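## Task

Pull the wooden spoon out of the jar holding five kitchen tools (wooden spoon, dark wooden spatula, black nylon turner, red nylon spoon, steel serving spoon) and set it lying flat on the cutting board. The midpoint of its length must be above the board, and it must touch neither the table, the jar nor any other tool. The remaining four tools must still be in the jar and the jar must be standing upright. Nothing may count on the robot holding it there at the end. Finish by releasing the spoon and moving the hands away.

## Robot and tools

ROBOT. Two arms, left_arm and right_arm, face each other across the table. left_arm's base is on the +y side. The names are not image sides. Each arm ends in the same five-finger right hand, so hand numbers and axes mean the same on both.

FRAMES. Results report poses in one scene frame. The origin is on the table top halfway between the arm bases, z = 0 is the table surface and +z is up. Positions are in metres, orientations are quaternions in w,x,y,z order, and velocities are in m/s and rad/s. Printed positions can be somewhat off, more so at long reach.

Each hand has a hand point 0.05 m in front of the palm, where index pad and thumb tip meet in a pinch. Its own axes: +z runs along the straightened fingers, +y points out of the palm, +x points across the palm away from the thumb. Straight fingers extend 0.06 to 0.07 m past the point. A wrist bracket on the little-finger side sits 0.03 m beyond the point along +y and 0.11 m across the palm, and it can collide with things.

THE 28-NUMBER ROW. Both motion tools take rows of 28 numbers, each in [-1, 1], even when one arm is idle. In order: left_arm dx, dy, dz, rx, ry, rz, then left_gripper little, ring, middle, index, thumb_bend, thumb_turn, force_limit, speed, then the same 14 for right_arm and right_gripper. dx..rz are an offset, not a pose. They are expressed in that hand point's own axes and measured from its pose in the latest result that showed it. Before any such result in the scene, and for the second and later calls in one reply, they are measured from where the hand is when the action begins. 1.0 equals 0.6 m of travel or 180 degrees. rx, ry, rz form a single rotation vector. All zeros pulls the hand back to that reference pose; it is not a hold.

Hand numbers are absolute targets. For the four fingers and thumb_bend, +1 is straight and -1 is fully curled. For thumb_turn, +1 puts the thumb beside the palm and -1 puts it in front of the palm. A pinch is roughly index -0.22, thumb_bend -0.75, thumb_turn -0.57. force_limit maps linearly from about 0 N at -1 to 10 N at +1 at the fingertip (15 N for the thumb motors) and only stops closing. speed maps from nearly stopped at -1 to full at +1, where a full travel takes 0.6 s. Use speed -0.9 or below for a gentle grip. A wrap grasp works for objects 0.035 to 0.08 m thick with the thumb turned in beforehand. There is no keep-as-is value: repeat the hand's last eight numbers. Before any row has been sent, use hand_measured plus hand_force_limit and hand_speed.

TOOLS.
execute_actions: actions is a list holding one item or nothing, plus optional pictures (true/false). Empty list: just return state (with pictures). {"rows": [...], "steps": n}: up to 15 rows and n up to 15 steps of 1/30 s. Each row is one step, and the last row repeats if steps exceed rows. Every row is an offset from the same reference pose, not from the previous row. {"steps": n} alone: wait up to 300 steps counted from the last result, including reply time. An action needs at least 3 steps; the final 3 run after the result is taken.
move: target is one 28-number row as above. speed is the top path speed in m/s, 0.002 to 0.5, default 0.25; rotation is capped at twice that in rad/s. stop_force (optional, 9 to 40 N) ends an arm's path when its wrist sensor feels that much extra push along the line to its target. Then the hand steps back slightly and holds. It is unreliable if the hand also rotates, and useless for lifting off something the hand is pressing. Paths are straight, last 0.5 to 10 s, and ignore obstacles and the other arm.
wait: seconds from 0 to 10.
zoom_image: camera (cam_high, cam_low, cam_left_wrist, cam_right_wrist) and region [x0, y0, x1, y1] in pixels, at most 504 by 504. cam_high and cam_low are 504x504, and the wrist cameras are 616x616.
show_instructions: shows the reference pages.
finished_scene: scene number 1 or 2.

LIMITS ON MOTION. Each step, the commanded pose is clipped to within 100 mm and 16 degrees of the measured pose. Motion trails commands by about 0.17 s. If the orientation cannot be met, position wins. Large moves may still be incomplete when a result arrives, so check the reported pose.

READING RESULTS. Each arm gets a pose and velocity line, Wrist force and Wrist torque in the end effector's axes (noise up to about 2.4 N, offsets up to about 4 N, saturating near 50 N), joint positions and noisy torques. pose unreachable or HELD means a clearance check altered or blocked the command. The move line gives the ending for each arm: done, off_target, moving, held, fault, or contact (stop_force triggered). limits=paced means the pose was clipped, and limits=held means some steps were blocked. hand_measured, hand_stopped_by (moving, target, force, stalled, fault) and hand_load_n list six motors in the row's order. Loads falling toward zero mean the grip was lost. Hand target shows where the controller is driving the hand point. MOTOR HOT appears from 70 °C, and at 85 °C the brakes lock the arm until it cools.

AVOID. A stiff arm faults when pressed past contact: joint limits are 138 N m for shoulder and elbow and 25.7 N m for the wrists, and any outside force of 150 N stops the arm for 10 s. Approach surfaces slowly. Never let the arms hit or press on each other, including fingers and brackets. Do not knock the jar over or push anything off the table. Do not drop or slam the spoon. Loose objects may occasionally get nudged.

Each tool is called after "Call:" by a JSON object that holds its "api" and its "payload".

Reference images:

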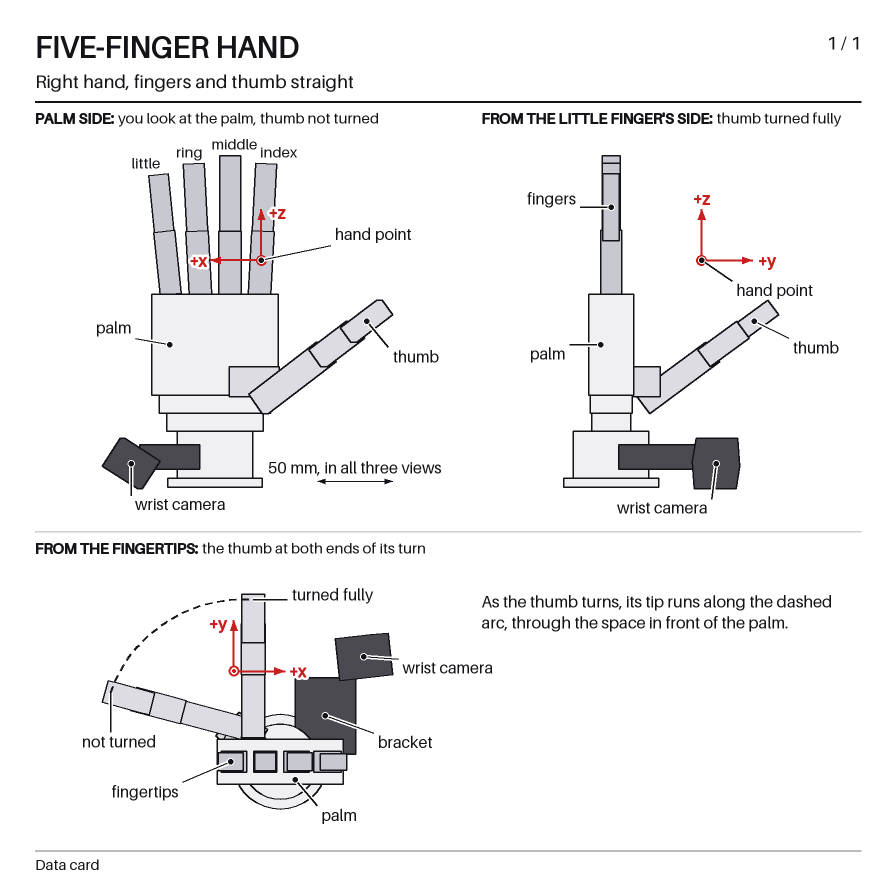

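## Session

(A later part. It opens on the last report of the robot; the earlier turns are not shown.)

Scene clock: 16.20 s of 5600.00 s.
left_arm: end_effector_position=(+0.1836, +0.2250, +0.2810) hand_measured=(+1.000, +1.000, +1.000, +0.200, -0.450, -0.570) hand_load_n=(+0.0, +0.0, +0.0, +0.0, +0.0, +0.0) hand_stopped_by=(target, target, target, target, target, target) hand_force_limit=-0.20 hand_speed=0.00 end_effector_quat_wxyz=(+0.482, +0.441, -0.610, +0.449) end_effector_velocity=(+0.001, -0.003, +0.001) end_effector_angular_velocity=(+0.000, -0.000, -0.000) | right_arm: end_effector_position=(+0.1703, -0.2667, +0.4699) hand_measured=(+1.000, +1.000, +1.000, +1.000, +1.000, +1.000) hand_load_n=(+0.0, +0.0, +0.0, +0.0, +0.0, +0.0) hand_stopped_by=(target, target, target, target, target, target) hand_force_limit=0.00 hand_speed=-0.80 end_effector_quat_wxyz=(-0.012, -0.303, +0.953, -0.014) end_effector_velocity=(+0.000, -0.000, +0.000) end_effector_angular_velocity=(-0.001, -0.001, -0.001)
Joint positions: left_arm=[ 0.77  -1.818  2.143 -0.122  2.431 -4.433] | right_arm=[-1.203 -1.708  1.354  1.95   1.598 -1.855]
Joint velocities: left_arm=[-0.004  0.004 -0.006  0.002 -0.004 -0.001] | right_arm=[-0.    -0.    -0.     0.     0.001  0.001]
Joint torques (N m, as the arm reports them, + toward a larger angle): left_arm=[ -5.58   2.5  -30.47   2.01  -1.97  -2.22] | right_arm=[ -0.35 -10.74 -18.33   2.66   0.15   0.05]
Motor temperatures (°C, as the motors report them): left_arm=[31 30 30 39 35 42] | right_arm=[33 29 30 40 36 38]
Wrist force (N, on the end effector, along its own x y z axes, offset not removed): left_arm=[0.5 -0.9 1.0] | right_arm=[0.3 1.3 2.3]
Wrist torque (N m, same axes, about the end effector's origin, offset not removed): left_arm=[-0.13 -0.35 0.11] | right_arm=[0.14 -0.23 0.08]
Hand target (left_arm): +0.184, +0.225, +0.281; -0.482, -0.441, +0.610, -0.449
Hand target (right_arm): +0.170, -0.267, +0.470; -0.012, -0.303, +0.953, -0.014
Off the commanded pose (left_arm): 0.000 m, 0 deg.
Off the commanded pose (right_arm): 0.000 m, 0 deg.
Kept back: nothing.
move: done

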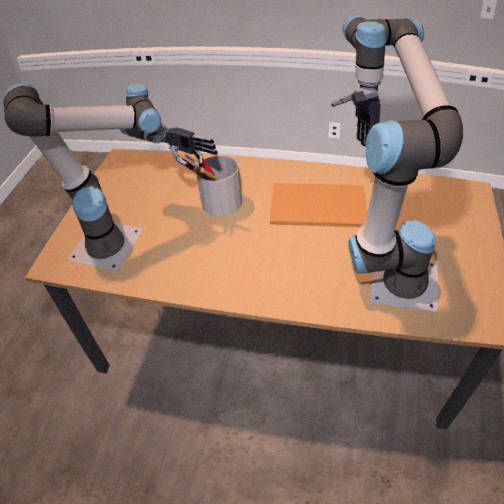

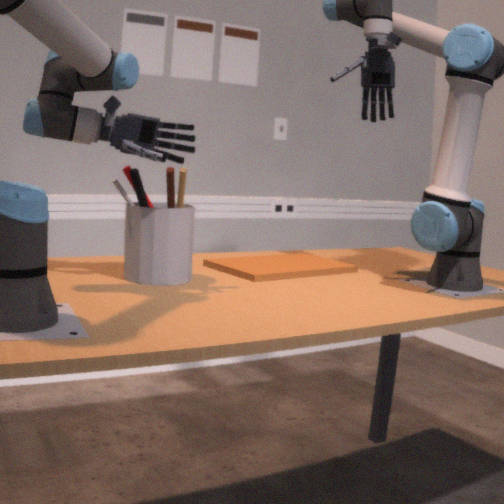

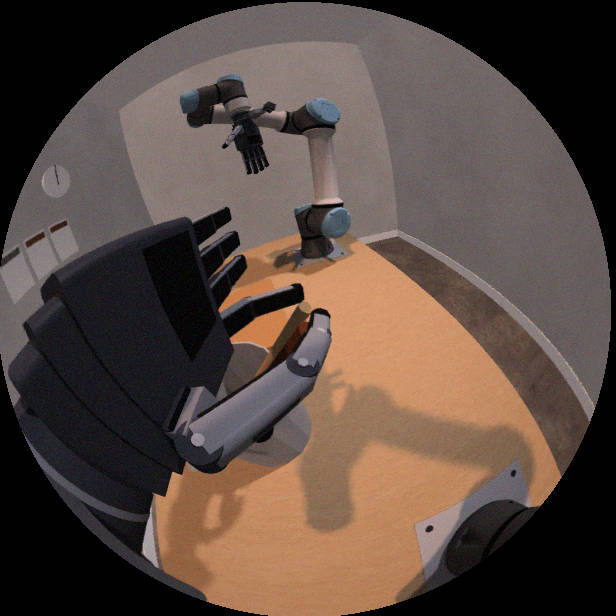

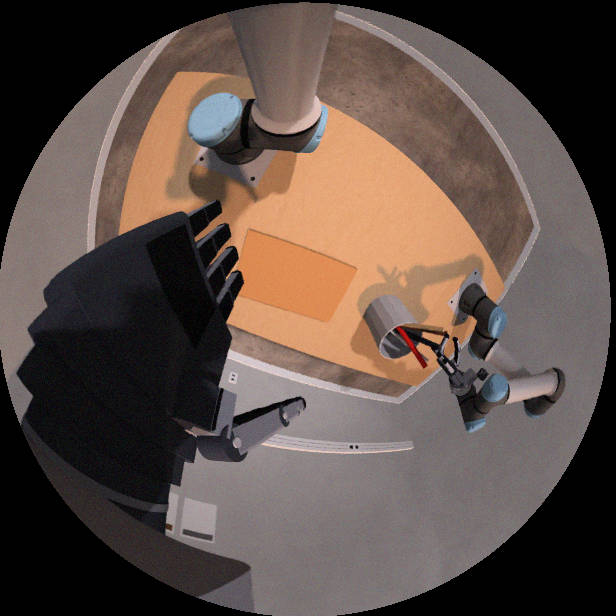

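Call:
{"api": "move", "payload": {"target": [0,0,0.033,0,0,0,1,1,1,0.2,-0.45,-0.57,-0.2,0,0,0,0,0,0,0,1,1,1,1,1,1,0,-0.8], "speed": 0.05}}

Call:
{"api": "move", "payload": {"target": [-0.04,0,0,0,0,0,1,1,1,0.2,-0.45,-0.57,-0.2,0,0,0,0,0,0,0,1,1,1,1,1,1,0,-0.8], "speed": 0.03}}

Call:
{"api": "zoom_image", "payload": {"camera": "cam_left_wrist", "region": [150, 230, 400, 480]}}

Call:
{"api": "zoom_image", "payload": {"camera": "cam_low", "region": [60, 80, 260, 240]}}

Scene clock: 17.33 s of 5600.00 s.
left_arm: end_effector_position=(+0.1798, +0.2061, +0.2785) hand_measured=(+1.000, +1.000, +1.000, +0.200, -0.450, -0.570) hand_load_n=(+0.0, +0.0, +0.0, +0.0, +0.0, +0.0) hand_stopped_by=(target, target, target, target, target, target) hand_force_limit=-0.20 hand_speed=0.00 end_effector_quat_wxyz=(+0.482, +0.441, -0.610, +0.449) end_effector_velocity=(-0.000, -0.002, -0.000) end_effector_angular_velocity=(-0.001, -0.001, +0.001) | right_arm: end_effector_position=(+0.1703, -0.2667, +0.4699) hand_measured=(+1.000, +1.000, +1.000, +1.000, +1.000, +1.000) hand_load_n=(+0.0, +0.0, +0.0, +0.0, +0.0, +0.0) hand_stopped_by=(target, target, target, target, target, target) hand_force_limit=0.00 hand_speed=-0.80 end_effector_quat_wxyz=(-0.012, -0.303, +0.953, -0.014) end_effector_velocity=(-0.000, +0.000, +0.000) end_effector_angular_velocity=(+0.001, -0.000, -0.001)
Joint positions: left_arm=[ 0.713 -1.805  2.14  -0.144  2.375 -4.45 ] | right_arm=[-1.203 -1.708  1.354  1.95   1.598 -1.855]
Joint velocities: left_arm=[-0.007  0.001 -0.001 -0.003 -0.008 -0.002] | right_arm=[ 0.    -0.    -0.    -0.    -0.001  0.001]
Joint torques (N m, as the arm reports them, + toward a larger angle): left_arm=[ -8.19   2.03 -30.32  -3.44  -2.24  -2.25] | right_arm=[ -0.33  -9.95 -17.62   2.7    0.1    0.15]
Motor temperatures (°C, as the motors report them): left_arm=[31 30 30 39 35 42] | right_arm=[33 29 30 40 36 38]
Wrist force (N, on the end effector, along its own x y z axes, offset not removed): left_arm=[0.2 -0.9 1.9] | right_arm=[-0.2 3.6 3.1]
Wrist torque (N m, same axes, about the end effector's origin, offset not removed): left_arm=[-0.20 -0.33 0.11] | right_arm=[0.47 -0.28 0.03]
Hand target (left_arm): +0.180, +0.206, +0.278; -0.482, -0.441, +0.610, -0.449
Hand target (right_arm): +0.170, -0.267, +0.470; -0.012, -0.303, +0.953, -0.014
Off the commanded pose (left_arm): 0.000 m, 0 deg.
Off the commanded pose (right_arm): 0.000 m, 0 deg.
Kept back: nothing.
move: done

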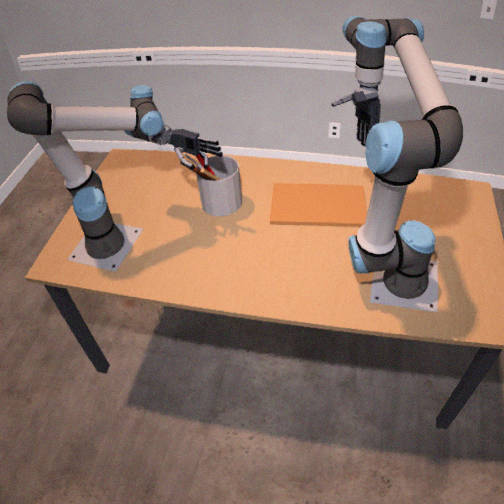

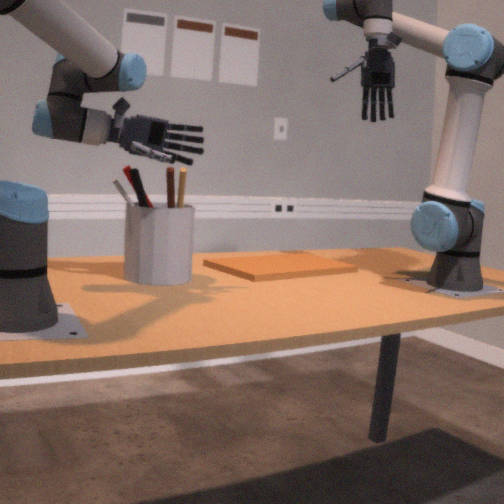

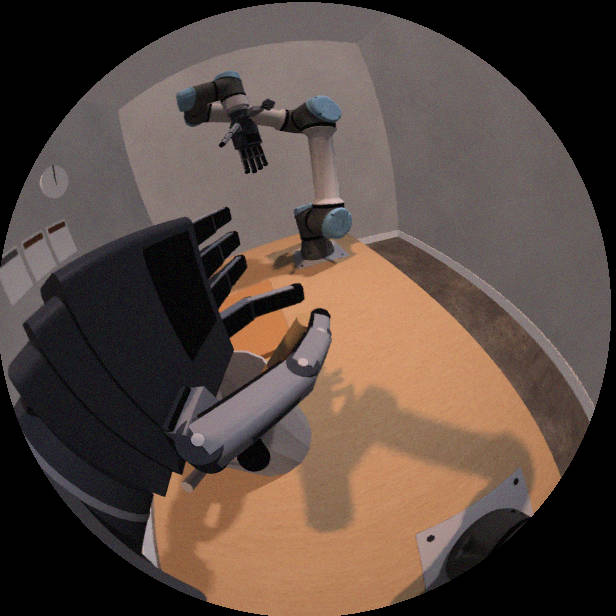

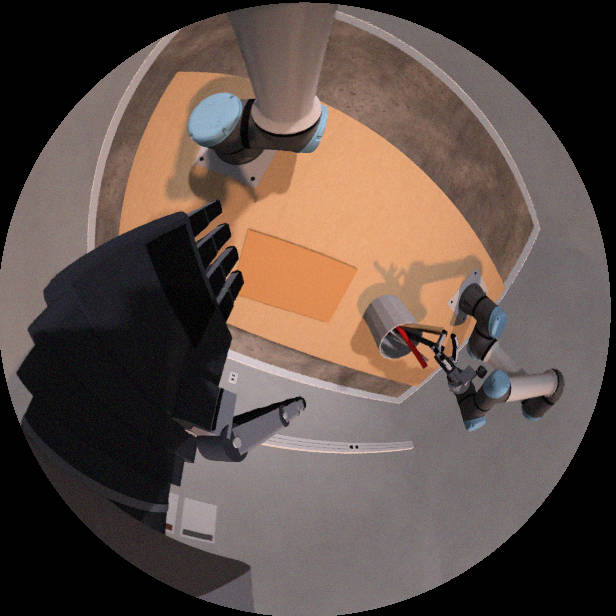

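Scene clock: 18.53 s of 5600.00 s.
left_arm: end_effector_position=(+0.1833, +0.2085, +0.2552) hand_measured=(+1.000, +1.000, +1.000, +0.200, -0.450, -0.570) hand_load_n=(+0.0, +0.0, +0.0, +0.5, +0.0, -5.0) hand_stopped_by=(target, target, target, target, target, target) hand_force_limit=-0.20 hand_speed=0.00 end_effector_quat_wxyz=(+0.482, +0.441, -0.610, +0.449) end_effector_velocity=(+0.001, -0.000, -0.003) end_effector_angular_velocity=(-0.000, -0.000, +0.000) | right_arm: end_effector_position=(+0.1703, -0.2667, +0.4699) hand_measured=(+1.000, +1.000, +1.000, +1.000, +1.000, +1.000) hand_load_n=(+0.0, +0.0, +0.0, +0.0, +0.0, +0.0) hand_stopped_by=(target, target, target, target, target, target) hand_force_limit=0.00 hand_speed=-0.80 end_effector_quat_wxyz=(-0.012, -0.303, +0.953, -0.014) end_effector_velocity=(-0.000, +0.000, +0.000) end_effector_angular_velocity=(+0.000, -0.000, +0.001)
Joint positions: left_arm=[ 0.729 -1.774  2.181 -0.212  2.391 -4.445] | right_arm=[-1.203 -1.708  1.354  1.95   1.598 -1.855]
Joint velocities: left_arm=[ 0.002  0.006  0.004 -0.01   0.002  0.001] | right_arm=[ 0.    -0.    -0.     0.    -0.    -0.001]
Joint torques (N m, as the arm reports them, + toward a larger angle): left_arm=[  8.07   6.5  -10.56  -2.73   1.98   2.93] | right_arm=[ -0.07 -10.69 -17.94   2.76   0.14   0.25]
Motor temperatures (°C, as the motors report them): left_arm=[31 30 30 39 35 42] | right_arm=[33 29 30 40 36 38]
Wrist force (N, on the end effector, along its own x y z axes, offset not removed): left_arm=[9.0 -0.1 -0.3] | right_arm=[1.5 1.9 0.5]
Wrist torque (N m, same axes, about the end effector's origin, offset not removed): left_arm=[-0.21 -0.52 0.06] | right_arm=[0.36 -0.49 0.08]
Hand target (left_arm): +0.183, +0.209, +0.255; -0.482, -0.441, +0.610, -0.449
Hand target (right_arm): +0.170, -0.267, +0.470; -0.012, -0.303, +0.953, -0.014
Off the commanded pose (left_arm): 0.000 m, 0 deg.
Off the commanded pose (right_arm): 0.000 m, 0 deg.
Kept back: nothing.
move: done

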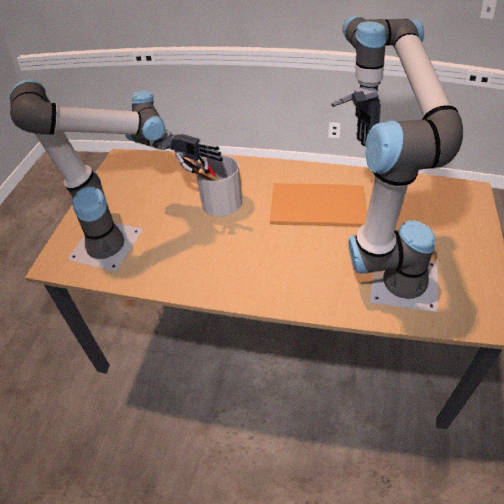

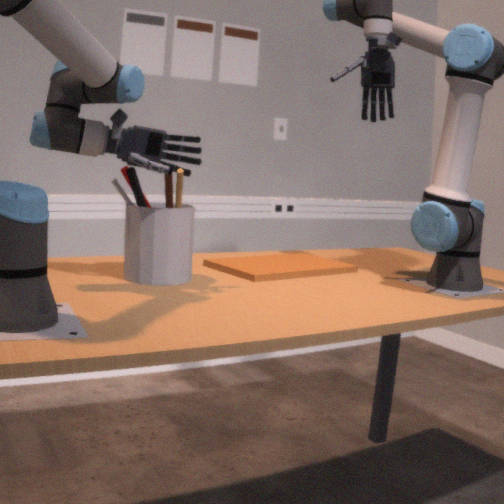

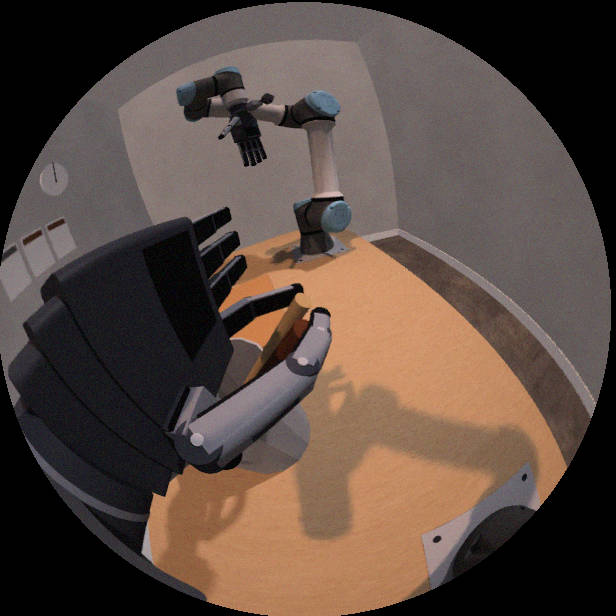

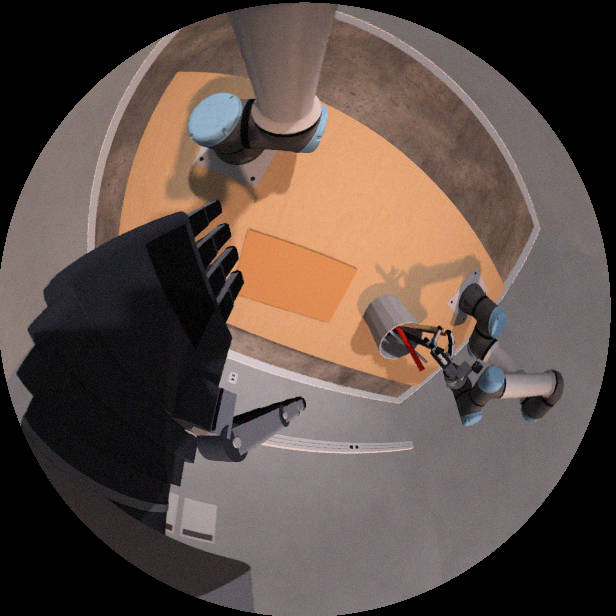

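Region (150, 230, 400, 480) of cam_left_wrist's 616x616 image, scaled by 2.016, with more detail than that image has.

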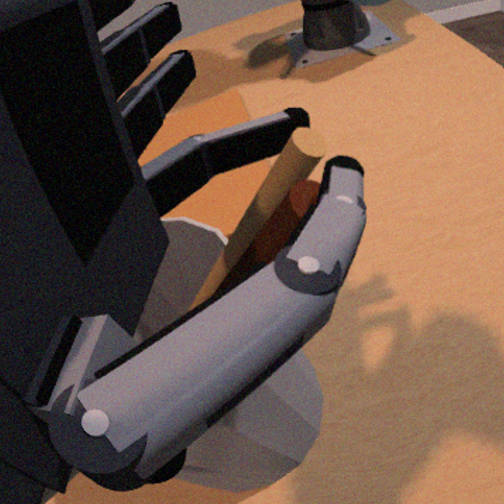

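Region (60, 80, 260, 240) of cam_low's 504x504 image, scaled by 2.520, with more detail than that image has; it fills the top 403 rows of this view, and the rest is white.

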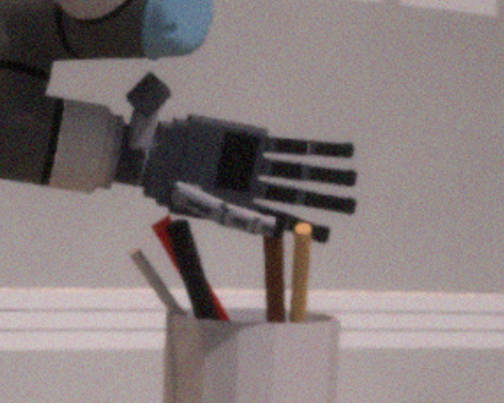

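Call:
{"api": "move", "payload": {"target": [0.03,0,0.027,0,0,0,1,1,1,0.35,-0.45,-0.57,-0.2,0,0,0,0,0,0,0,1,1,1,1,1,1,0,-0.8], "speed": 0.04}}

Call:
{"api": "move", "payload": {"target": [-0.05,0,0,0,0,0,1,1,1,0.35,-0.45,-0.57,-0.2,0,0,0,0,0,0,0,1,1,1,1,1,1,0,-0.8], "speed": 0.03}}

Call:
{"api": "zoom_image", "payload": {"camera": "cam_left_wrist", "region": [150, 230, 400, 480]}}

Call:
{"api": "zoom_image", "payload": {"camera": "cam_low", "region": [60, 80, 260, 240]}}

Scene clock: 19.80 s of 5600.00 s.
left_arm: end_effector_position=(+0.1776, +0.1912, +0.2706) hand_measured=(+1.000, +1.000, +1.000, +0.350, -0.450, -0.570) hand_load_n=(+0.0, +0.0, +0.0, +0.0, +0.0, +0.0) hand_stopped_by=(target, target, target, target, target, target) hand_force_limit=-0.20 hand_speed=0.00 end_effector_quat_wxyz=(+0.482, +0.441, -0.610, +0.449) end_effector_velocity=(-0.001, -0.002, +0.001) end_effector_angular_velocity=(-0.000, -0.001, -0.000) | right_arm: end_effector_position=(+0.1703, -0.2667, +0.4699) hand_measured=(+1.000, +1.000, +1.000, +1.000, +1.000, +1.000) hand_load_n=(+0.0, +0.0, +0.0, +0.0, +0.0, +0.0) hand_stopped_by=(target, target, target, target, target, target) hand_force_limit=0.00 hand_speed=-0.80 end_effector_quat_wxyz=(-0.012, -0.303, +0.953, -0.014) end_effector_velocity=(+0.000, -0.000, -0.000) end_effector_angular_velocity=(-0.000, +0.000, -0.002)
Joint positions: left_arm=[ 0.673 -1.784  2.146 -0.178  2.336 -4.46 ] | right_arm=[-1.203 -1.708  1.354  1.95   1.598 -1.855]
Joint velocities: left_arm=[-0.007  0.    -0.004  0.003 -0.006 -0.   ] | right_arm=[-0.     0.     0.    -0.    -0.     0.002]
Joint torques (N m, as the arm reports them, + toward a larger angle): left_arm=[ -6.9  -24.71 -28.73   1.61  -2.    -2.5 ] | right_arm=[ -0.32 -10.36 -16.65   2.61   0.06   0.04]
Motor temperatures (°C, as the motors report them): left_arm=[31 30 30 39 35 42] | right_arm=[33 29 30 40 36 38]
Wrist force (N, on the end effector, along its own x y z axes, offset not removed): left_arm=[0.4 -0.4 1.2] | right_arm=[-0.4 1.1 3.7]
Wrist torque (N m, same axes, about the end effector's origin, offset not removed): left_arm=[-0.06 -0.33 0.24] | right_arm=[0.21 -0.14 -0.12]
Hand target (left_arm): +0.178, +0.191, +0.271; -0.482, -0.441, +0.610, -0.449
Hand target (right_arm): +0.170, -0.267, +0.470; -0.012, -0.303, +0.953, -0.014
Off the commanded pose (left_arm): 0.000 m, 0 deg.
Off the commanded pose (right_arm): 0.000 m, 0 deg.
Kept back: nothing.
move: done

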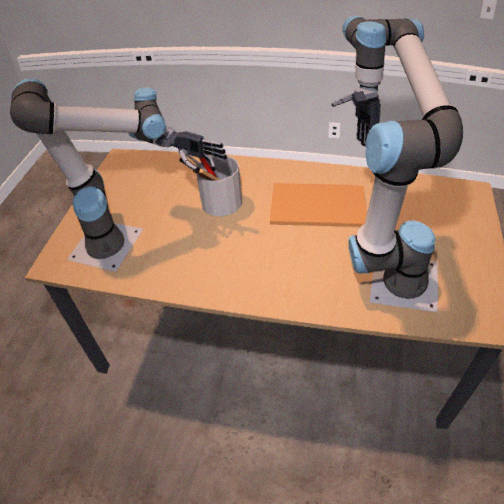

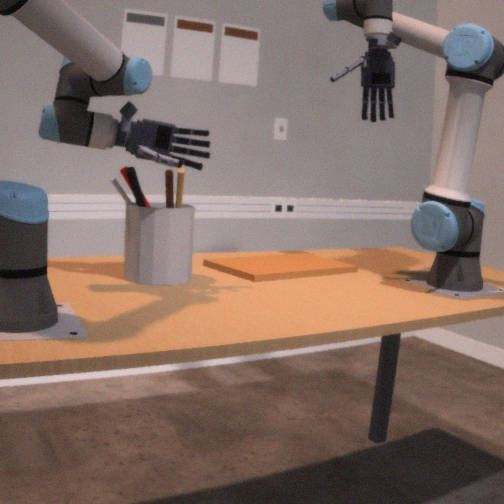

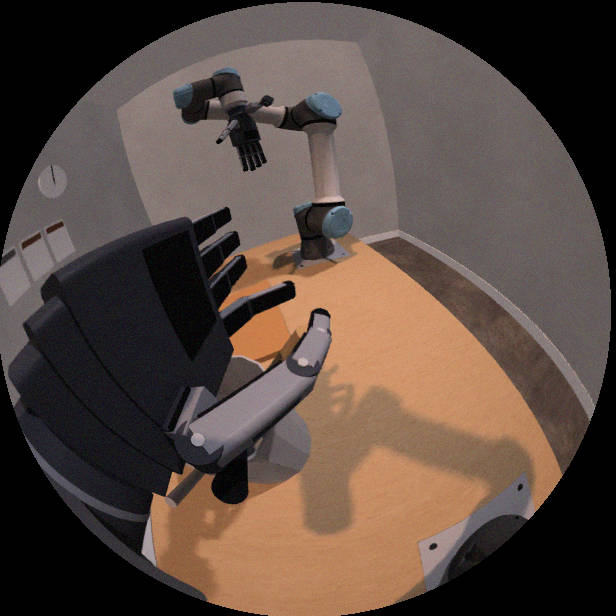

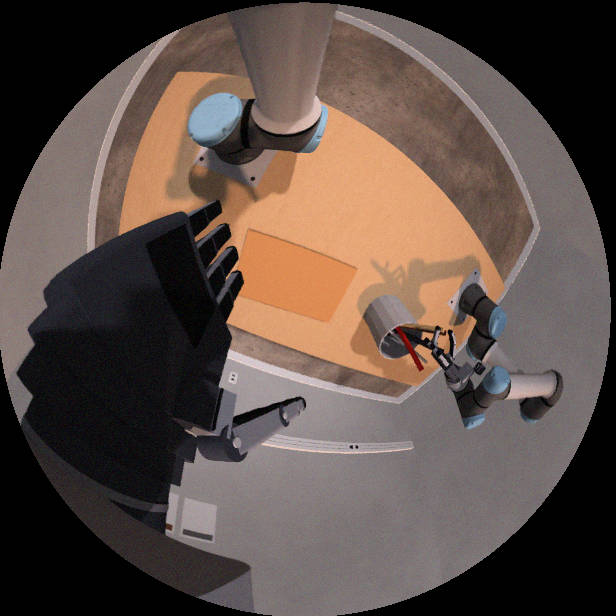

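Scene clock: 21.17 s of 5600.00 s.
left_arm: end_effector_position=(+0.1819, +0.1942, +0.2416) hand_measured=(+1.000, +1.000, +1.000, +0.350, -0.450, -0.570) hand_load_n=(+0.0, +0.0, +0.0, +0.0, +0.0, +0.0) hand_stopped_by=(target, target, target, target, target, target) hand_force_limit=-0.20 hand_speed=0.00 end_effector_quat_wxyz=(+0.482, +0.440, -0.610, +0.449) end_effector_velocity=(+0.000, +0.001, -0.003) end_effector_angular_velocity=(-0.000, +0.000, -0.001) | right_arm: end_effector_position=(+0.1703, -0.2667, +0.4699) hand_measured=(+1.000, +1.000, +1.000, +1.000, +1.000, +1.000) hand_load_n=(+0.0, +0.0, +0.0, +0.0, +0.0, +0.0) hand_stopped_by=(target, target, target, target, target, target) hand_force_limit=0.00 hand_speed=-0.80 end_effector_quat_wxyz=(-0.012, -0.303, +0.953, -0.014) end_effector_velocity=(+0.000, -0.000, -0.000) end_effector_angular_velocity=(+0.000, +0.000, -0.001)
Joint positions: left_arm=[ 0.693 -1.744  2.195 -0.265  2.356 -4.455] | right_arm=[-1.203 -1.708  1.354  1.95   1.598 -1.855]
Joint velocities: left_arm=[ 0.003  0.005  0.005 -0.01   0.004  0.   ] | right_arm=[-0.001 -0.     0.    -0.    -0.    -0.   ]
Joint torques (N m, as the arm reports them, + toward a larger angle): left_arm=[ 9.67 25.47 11.52 -0.85 -1.48  3.14] | right_arm=[  0.24 -11.09 -17.72   2.71   0.14   0.12]
Motor temperatures (°C, as the motors report them): left_arm=[31 30 30 39 35 42] | right_arm=[33 29 30 40 36 38]
Wrist force (N, on the end effector, along its own x y z axes, offset not removed): left_arm=[50.0 7.5 -10.6] | right_arm=[0.5 2.5 3.6]
Wrist torque (N m, same axes, about the end effector's origin, offset not removed): left_arm=[1.23 -4.61 2.58] | right_arm=[0.27 -0.35 0.04]
Hand target (left_arm): +0.182, +0.194, +0.241; -0.482, -0.441, +0.610, -0.449
Hand target (right_arm): +0.170, -0.267, +0.470; -0.012, -0.303, +0.953, -0.014
Off the commanded pose (left_arm): 0.001 m, 0 deg.
Off the commanded pose (right_arm): 0.000 m, 0 deg.
Kept back: nothing.
move: done

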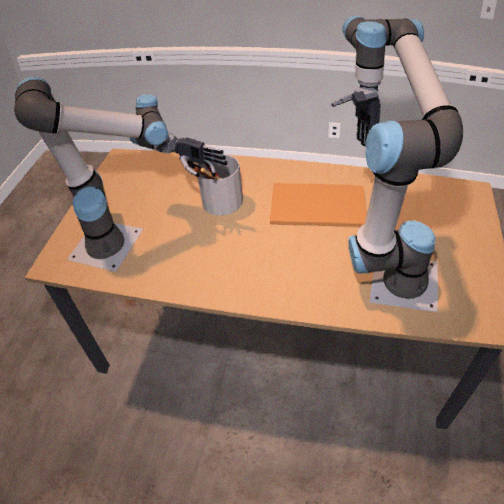

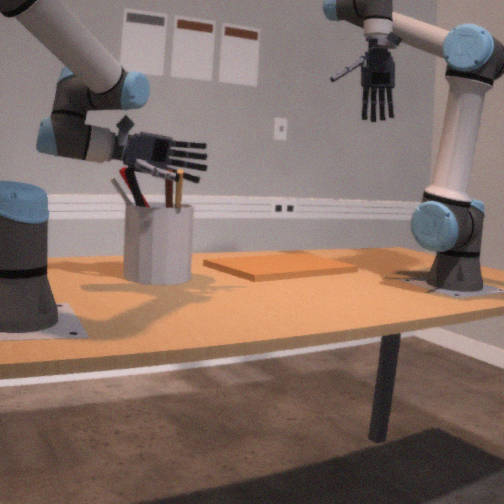

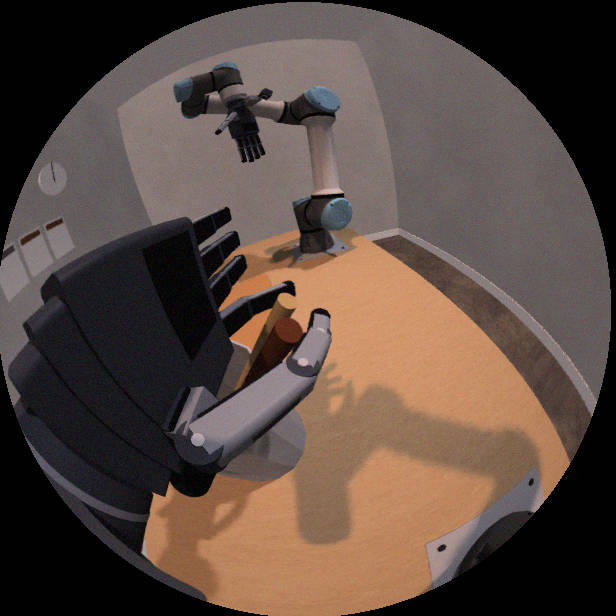

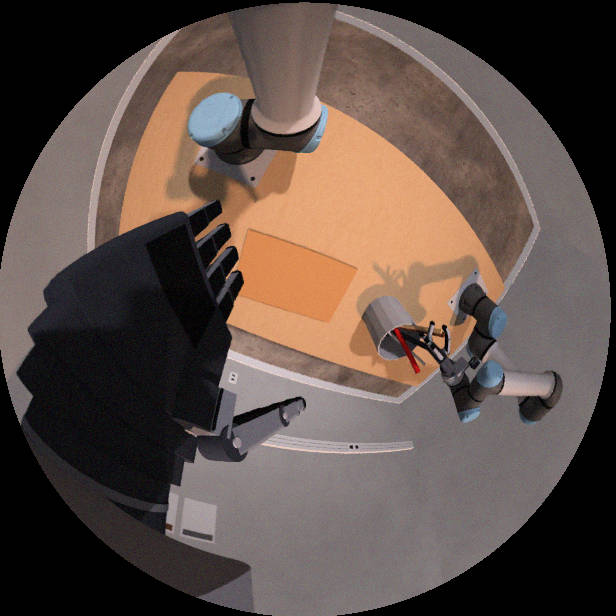

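Region (150, 230, 400, 480) of cam_left_wrist's 616x616 image, scaled by 2.016, with more detail than that image has.

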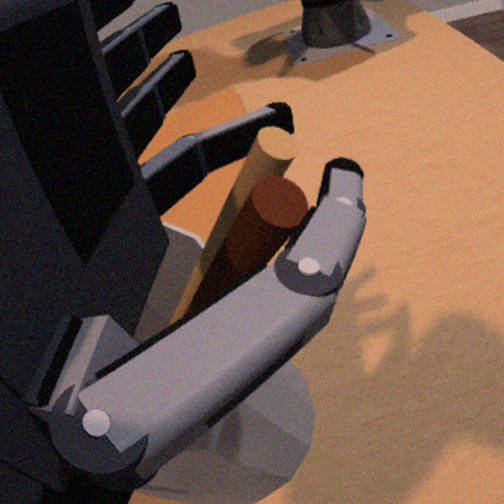

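Region (60, 80, 260, 240) of cam_low's 504x504 image, scaled by 2.520, with more detail than that image has; it fills the top 403 rows of this view, and the rest is white.

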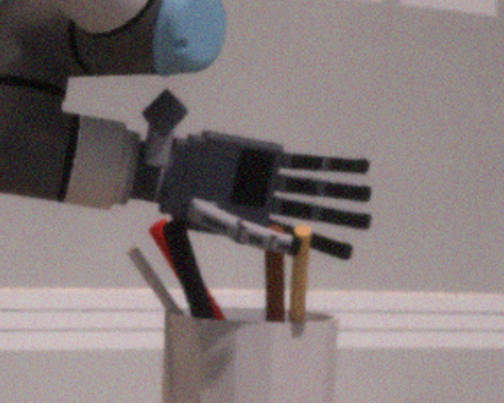

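Call:
{"api": "move", "payload": {"target": [0.085,0,0,0,0,0,1,1,1,0.35,-0.45,-0.57,-0.2,0,0,0,0,0,0,0,1,1,1,1,1,1,0,-0.8], "speed": 0.08}}

Call:
{"api": "move", "payload": {"target": [0,0.038,-0.115,0,-0.25,0,-1,-1,-1,0.9,-1,-0.57,-0.2,0,0,0,0,0,0,0,1,1,1,1,1,1,0,-0.8], "speed": 0.1}}

Call:
{"api": "zoom_image", "payload": {"camera": "cam_high", "region": [120, 90, 280, 220]}}

Call:
{"api": "zoom_image", "payload": {"camera": "cam_low", "region": [60, 80, 260, 240]}}

Scene clock: 22.77 s of 5600.00 s.
left_arm: end_effector_position=(+0.1745, +0.1890, +0.2915) hand_measured=(+1.000, +1.000, +1.000, +0.350, -0.450, -0.570) hand_load_n=(+0.0, +0.0, +0.0, +0.0, +0.0, +0.0) hand_stopped_by=(target, target, target, target, target, target) hand_force_limit=-0.20 hand_speed=0.00 end_effector_quat_wxyz=(+0.482, +0.440, -0.609, +0.449) end_effector_velocity=(-0.001, -0.001, +0.003) end_effector_angular_velocity=(+0.001, -0.002, -0.001) | right_arm: end_effector_position=(+0.1703, -0.2667, +0.4699) hand_measured=(+1.000, +1.000, +1.000, +1.000, +1.000, +1.000) hand_load_n=(+0.0, +0.0, +0.0, +0.0, +0.0, +0.0) hand_stopped_by=(target, target, target, target, target, target) hand_force_limit=0.00 hand_speed=-0.80 end_effector_quat_wxyz=(-0.012, -0.303, +0.953, -0.014) end_effector_velocity=(-0.000, +0.000, +0.000) end_effector_angular_velocity=(-0.000, -0.000, +0.002)
Joint positions: left_arm=[ 0.658 -1.809  2.107 -0.119  2.322 -4.464] | right_arm=[-1.203 -1.708  1.354  1.95   1.598 -1.855]
Joint velocities: left_arm=[-0.004 -0.003 -0.006  0.01  -0.003  0.002] | right_arm=[ 0.001  0.    -0.    -0.     0.    -0.001]
Joint torques (N m, as the arm reports them, + toward a larger angle): left_arm=[ -8.95 -24.81 -32.1    2.    -2.03   2.09] | right_arm=[  0.44 -10.25 -17.28   2.68   0.14   0.17]
Motor temperatures (°C, as the motors report them): left_arm=[31 30 30 39 35 42] | right_arm=[33 29 30 40 36 38]
Wrist force (N, on the end effector, along its own x y z axes, offset not removed): left_arm=[0.1 -0.9 0.2] | right_arm=[1.0 3.0 3.2]
Wrist torque (N m, same axes, about the end effector's origin, offset not removed): left_arm=[-0.07 -0.27 0.04] | right_arm=[0.39 -0.32 0.12]
Hand target (left_arm): +0.174, +0.189, +0.292; -0.482, -0.440, +0.610, -0.449
Hand target (right_arm): +0.170, -0.267, +0.470; -0.012, -0.303, +0.953, -0.014
Off the commanded pose (left_arm): 0.000 m, 0 deg.
Off the commanded pose (right_arm): 0.000 m, 0 deg.
Kept back: nothing.
move: done

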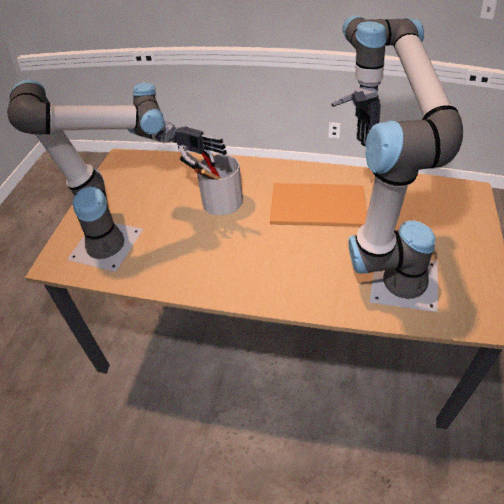

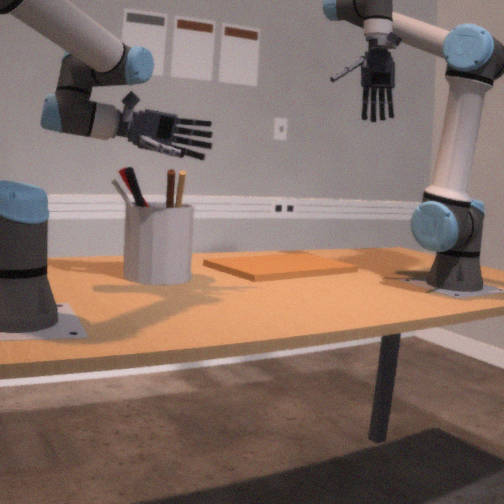

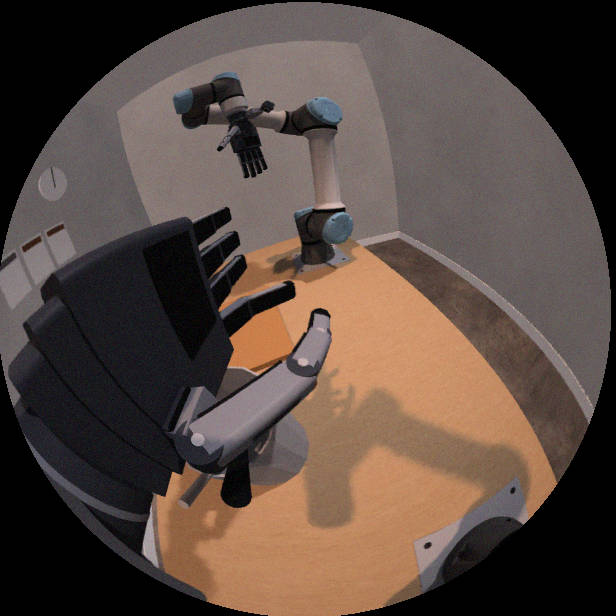

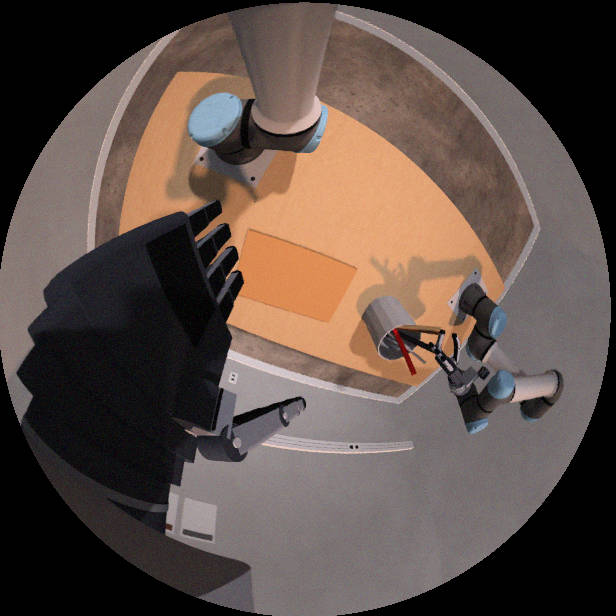

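Scene clock: 27.13 s of 5600.00 s.
left_arm: end_effector_position=(+0.1657, +0.2608, +0.2977) hand_measured=(-1.000, -1.000, -1.000, +0.900, -1.000, -0.570) hand_load_n=(+0.0, +0.0, +0.0, +0.0, +0.0, +0.0) hand_stopped_by=(target, target, target, target, target, target) hand_force_limit=-0.20 hand_speed=0.00 end_effector_quat_wxyz=(+0.213, +0.578, -0.748, +0.247) end_effector_velocity=(-0.001, +0.001, +0.000) end_effector_angular_velocity=(+0.015, -0.002, +0.003) | right_arm: end_effector_position=(+0.1703, -0.2667, +0.4699) hand_measured=(+1.000, +1.000, +1.000, +1.000, +1.000, +1.000) hand_load_n=(+0.0, +0.0, +0.0, +0.0, +0.0, +0.0) hand_stopped_by=(target, target, target, target, target, target) hand_force_limit=0.00 hand_speed=-0.80 end_effector_quat_wxyz=(-0.012, -0.303, +0.953, -0.014) end_effector_velocity=(-0.000, +0.000, -0.000) end_effector_angular_velocity=(+0.000, +0.000, -0.000)
Joint positions: left_arm=[ 0.403 -1.752  1.754  0.936  1.792 -4.221] | right_arm=[-1.203 -1.708  1.354  1.95   1.598 -1.855]
Joint velocities: left_arm=[-0.009  0.002 -0.004  0.015 -0.012 -0.006] | right_arm=[ 0.001  0.     0.    -0.    -0.     0.002]
Joint torques (N m, as the arm reports them, + toward a larger angle): left_arm=[ -8.52  -0.47 -31.36   3.41  -1.94  -2.12] | right_arm=[  1.29 -10.   -18.08   2.6    0.22   0.15]
Motor temperatures (°C, as the motors report them): left_arm=[31 30 30 39 35 42] | right_arm=[33 29 30 40 36 38]
Wrist force (N, on the end effector, along its own x y z axes, offset not removed): left_arm=[-1.0 -1.1 1.1] | right_arm=[0.2 2.7 2.6]
Wrist torque (N m, same axes, about the end effector's origin, offset not removed): left_arm=[-0.25 -0.09 -0.02] | right_arm=[0.46 -0.21 -0.08]
Hand target (left_arm): +0.166, +0.261, +0.298; -0.212, -0.579, +0.748, -0.247
Hand target (right_arm): +0.170, -0.267, +0.470; -0.012, -0.303, +0.953, -0.014
Off the commanded pose (left_arm): 0.000 m, 0 deg.
Off the commanded pose (right_arm): 0.000 m, 0 deg.
Kept back: nothing.
move: done

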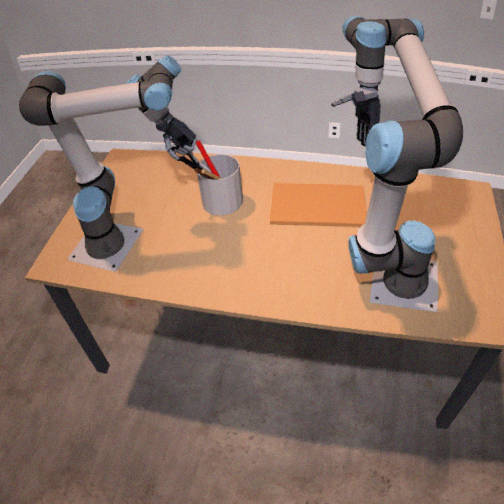

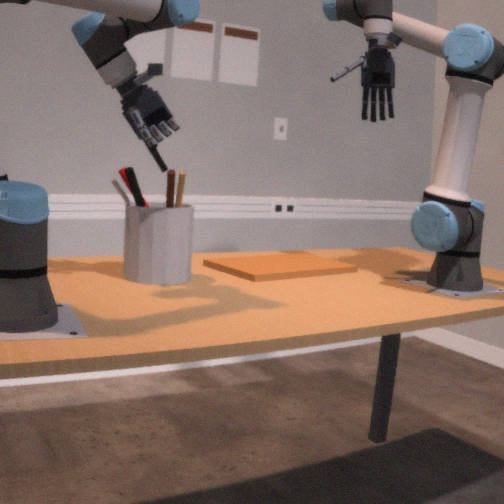

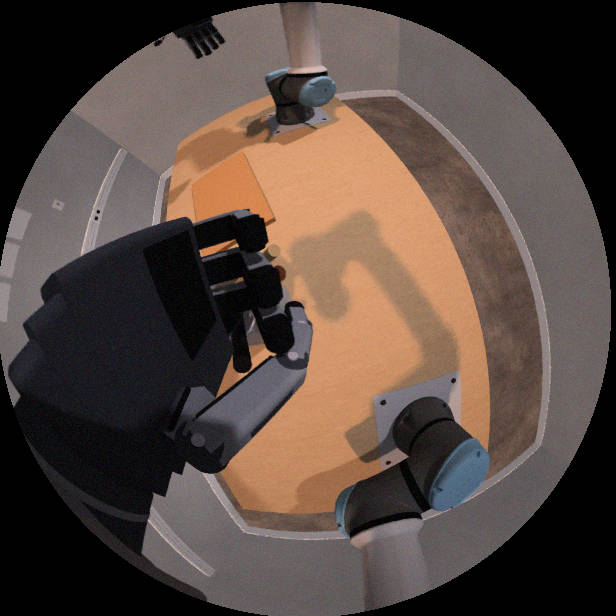

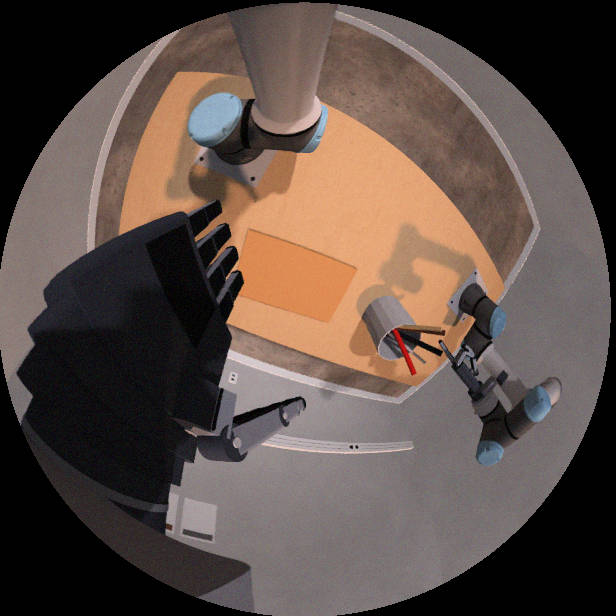

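Region (120, 90, 280, 220) of cam_high's 504x504 image, scaled by 3.150, with more detail than that image has; it fills the top 410 rows of this view, and the rest is white.

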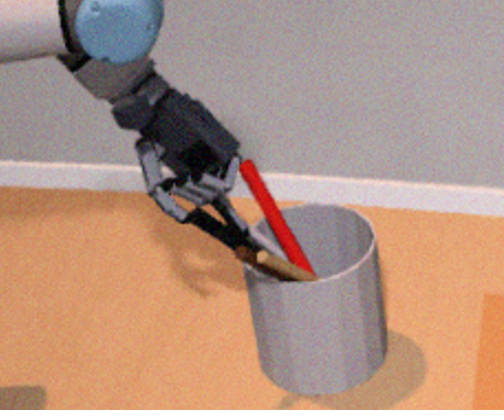

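Region (60, 80, 260, 240) of cam_low's 504x504 image, scaled by 2.520, with more detail than that image has; it fills the top 403 rows of this view, and the rest is white.

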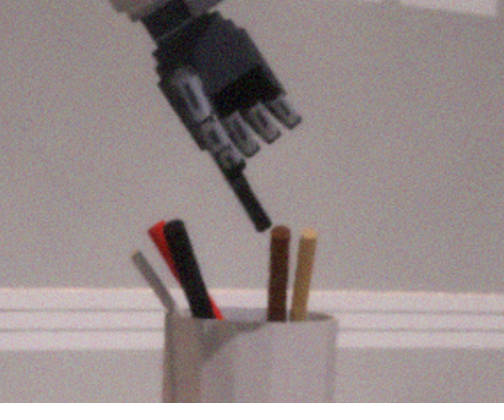

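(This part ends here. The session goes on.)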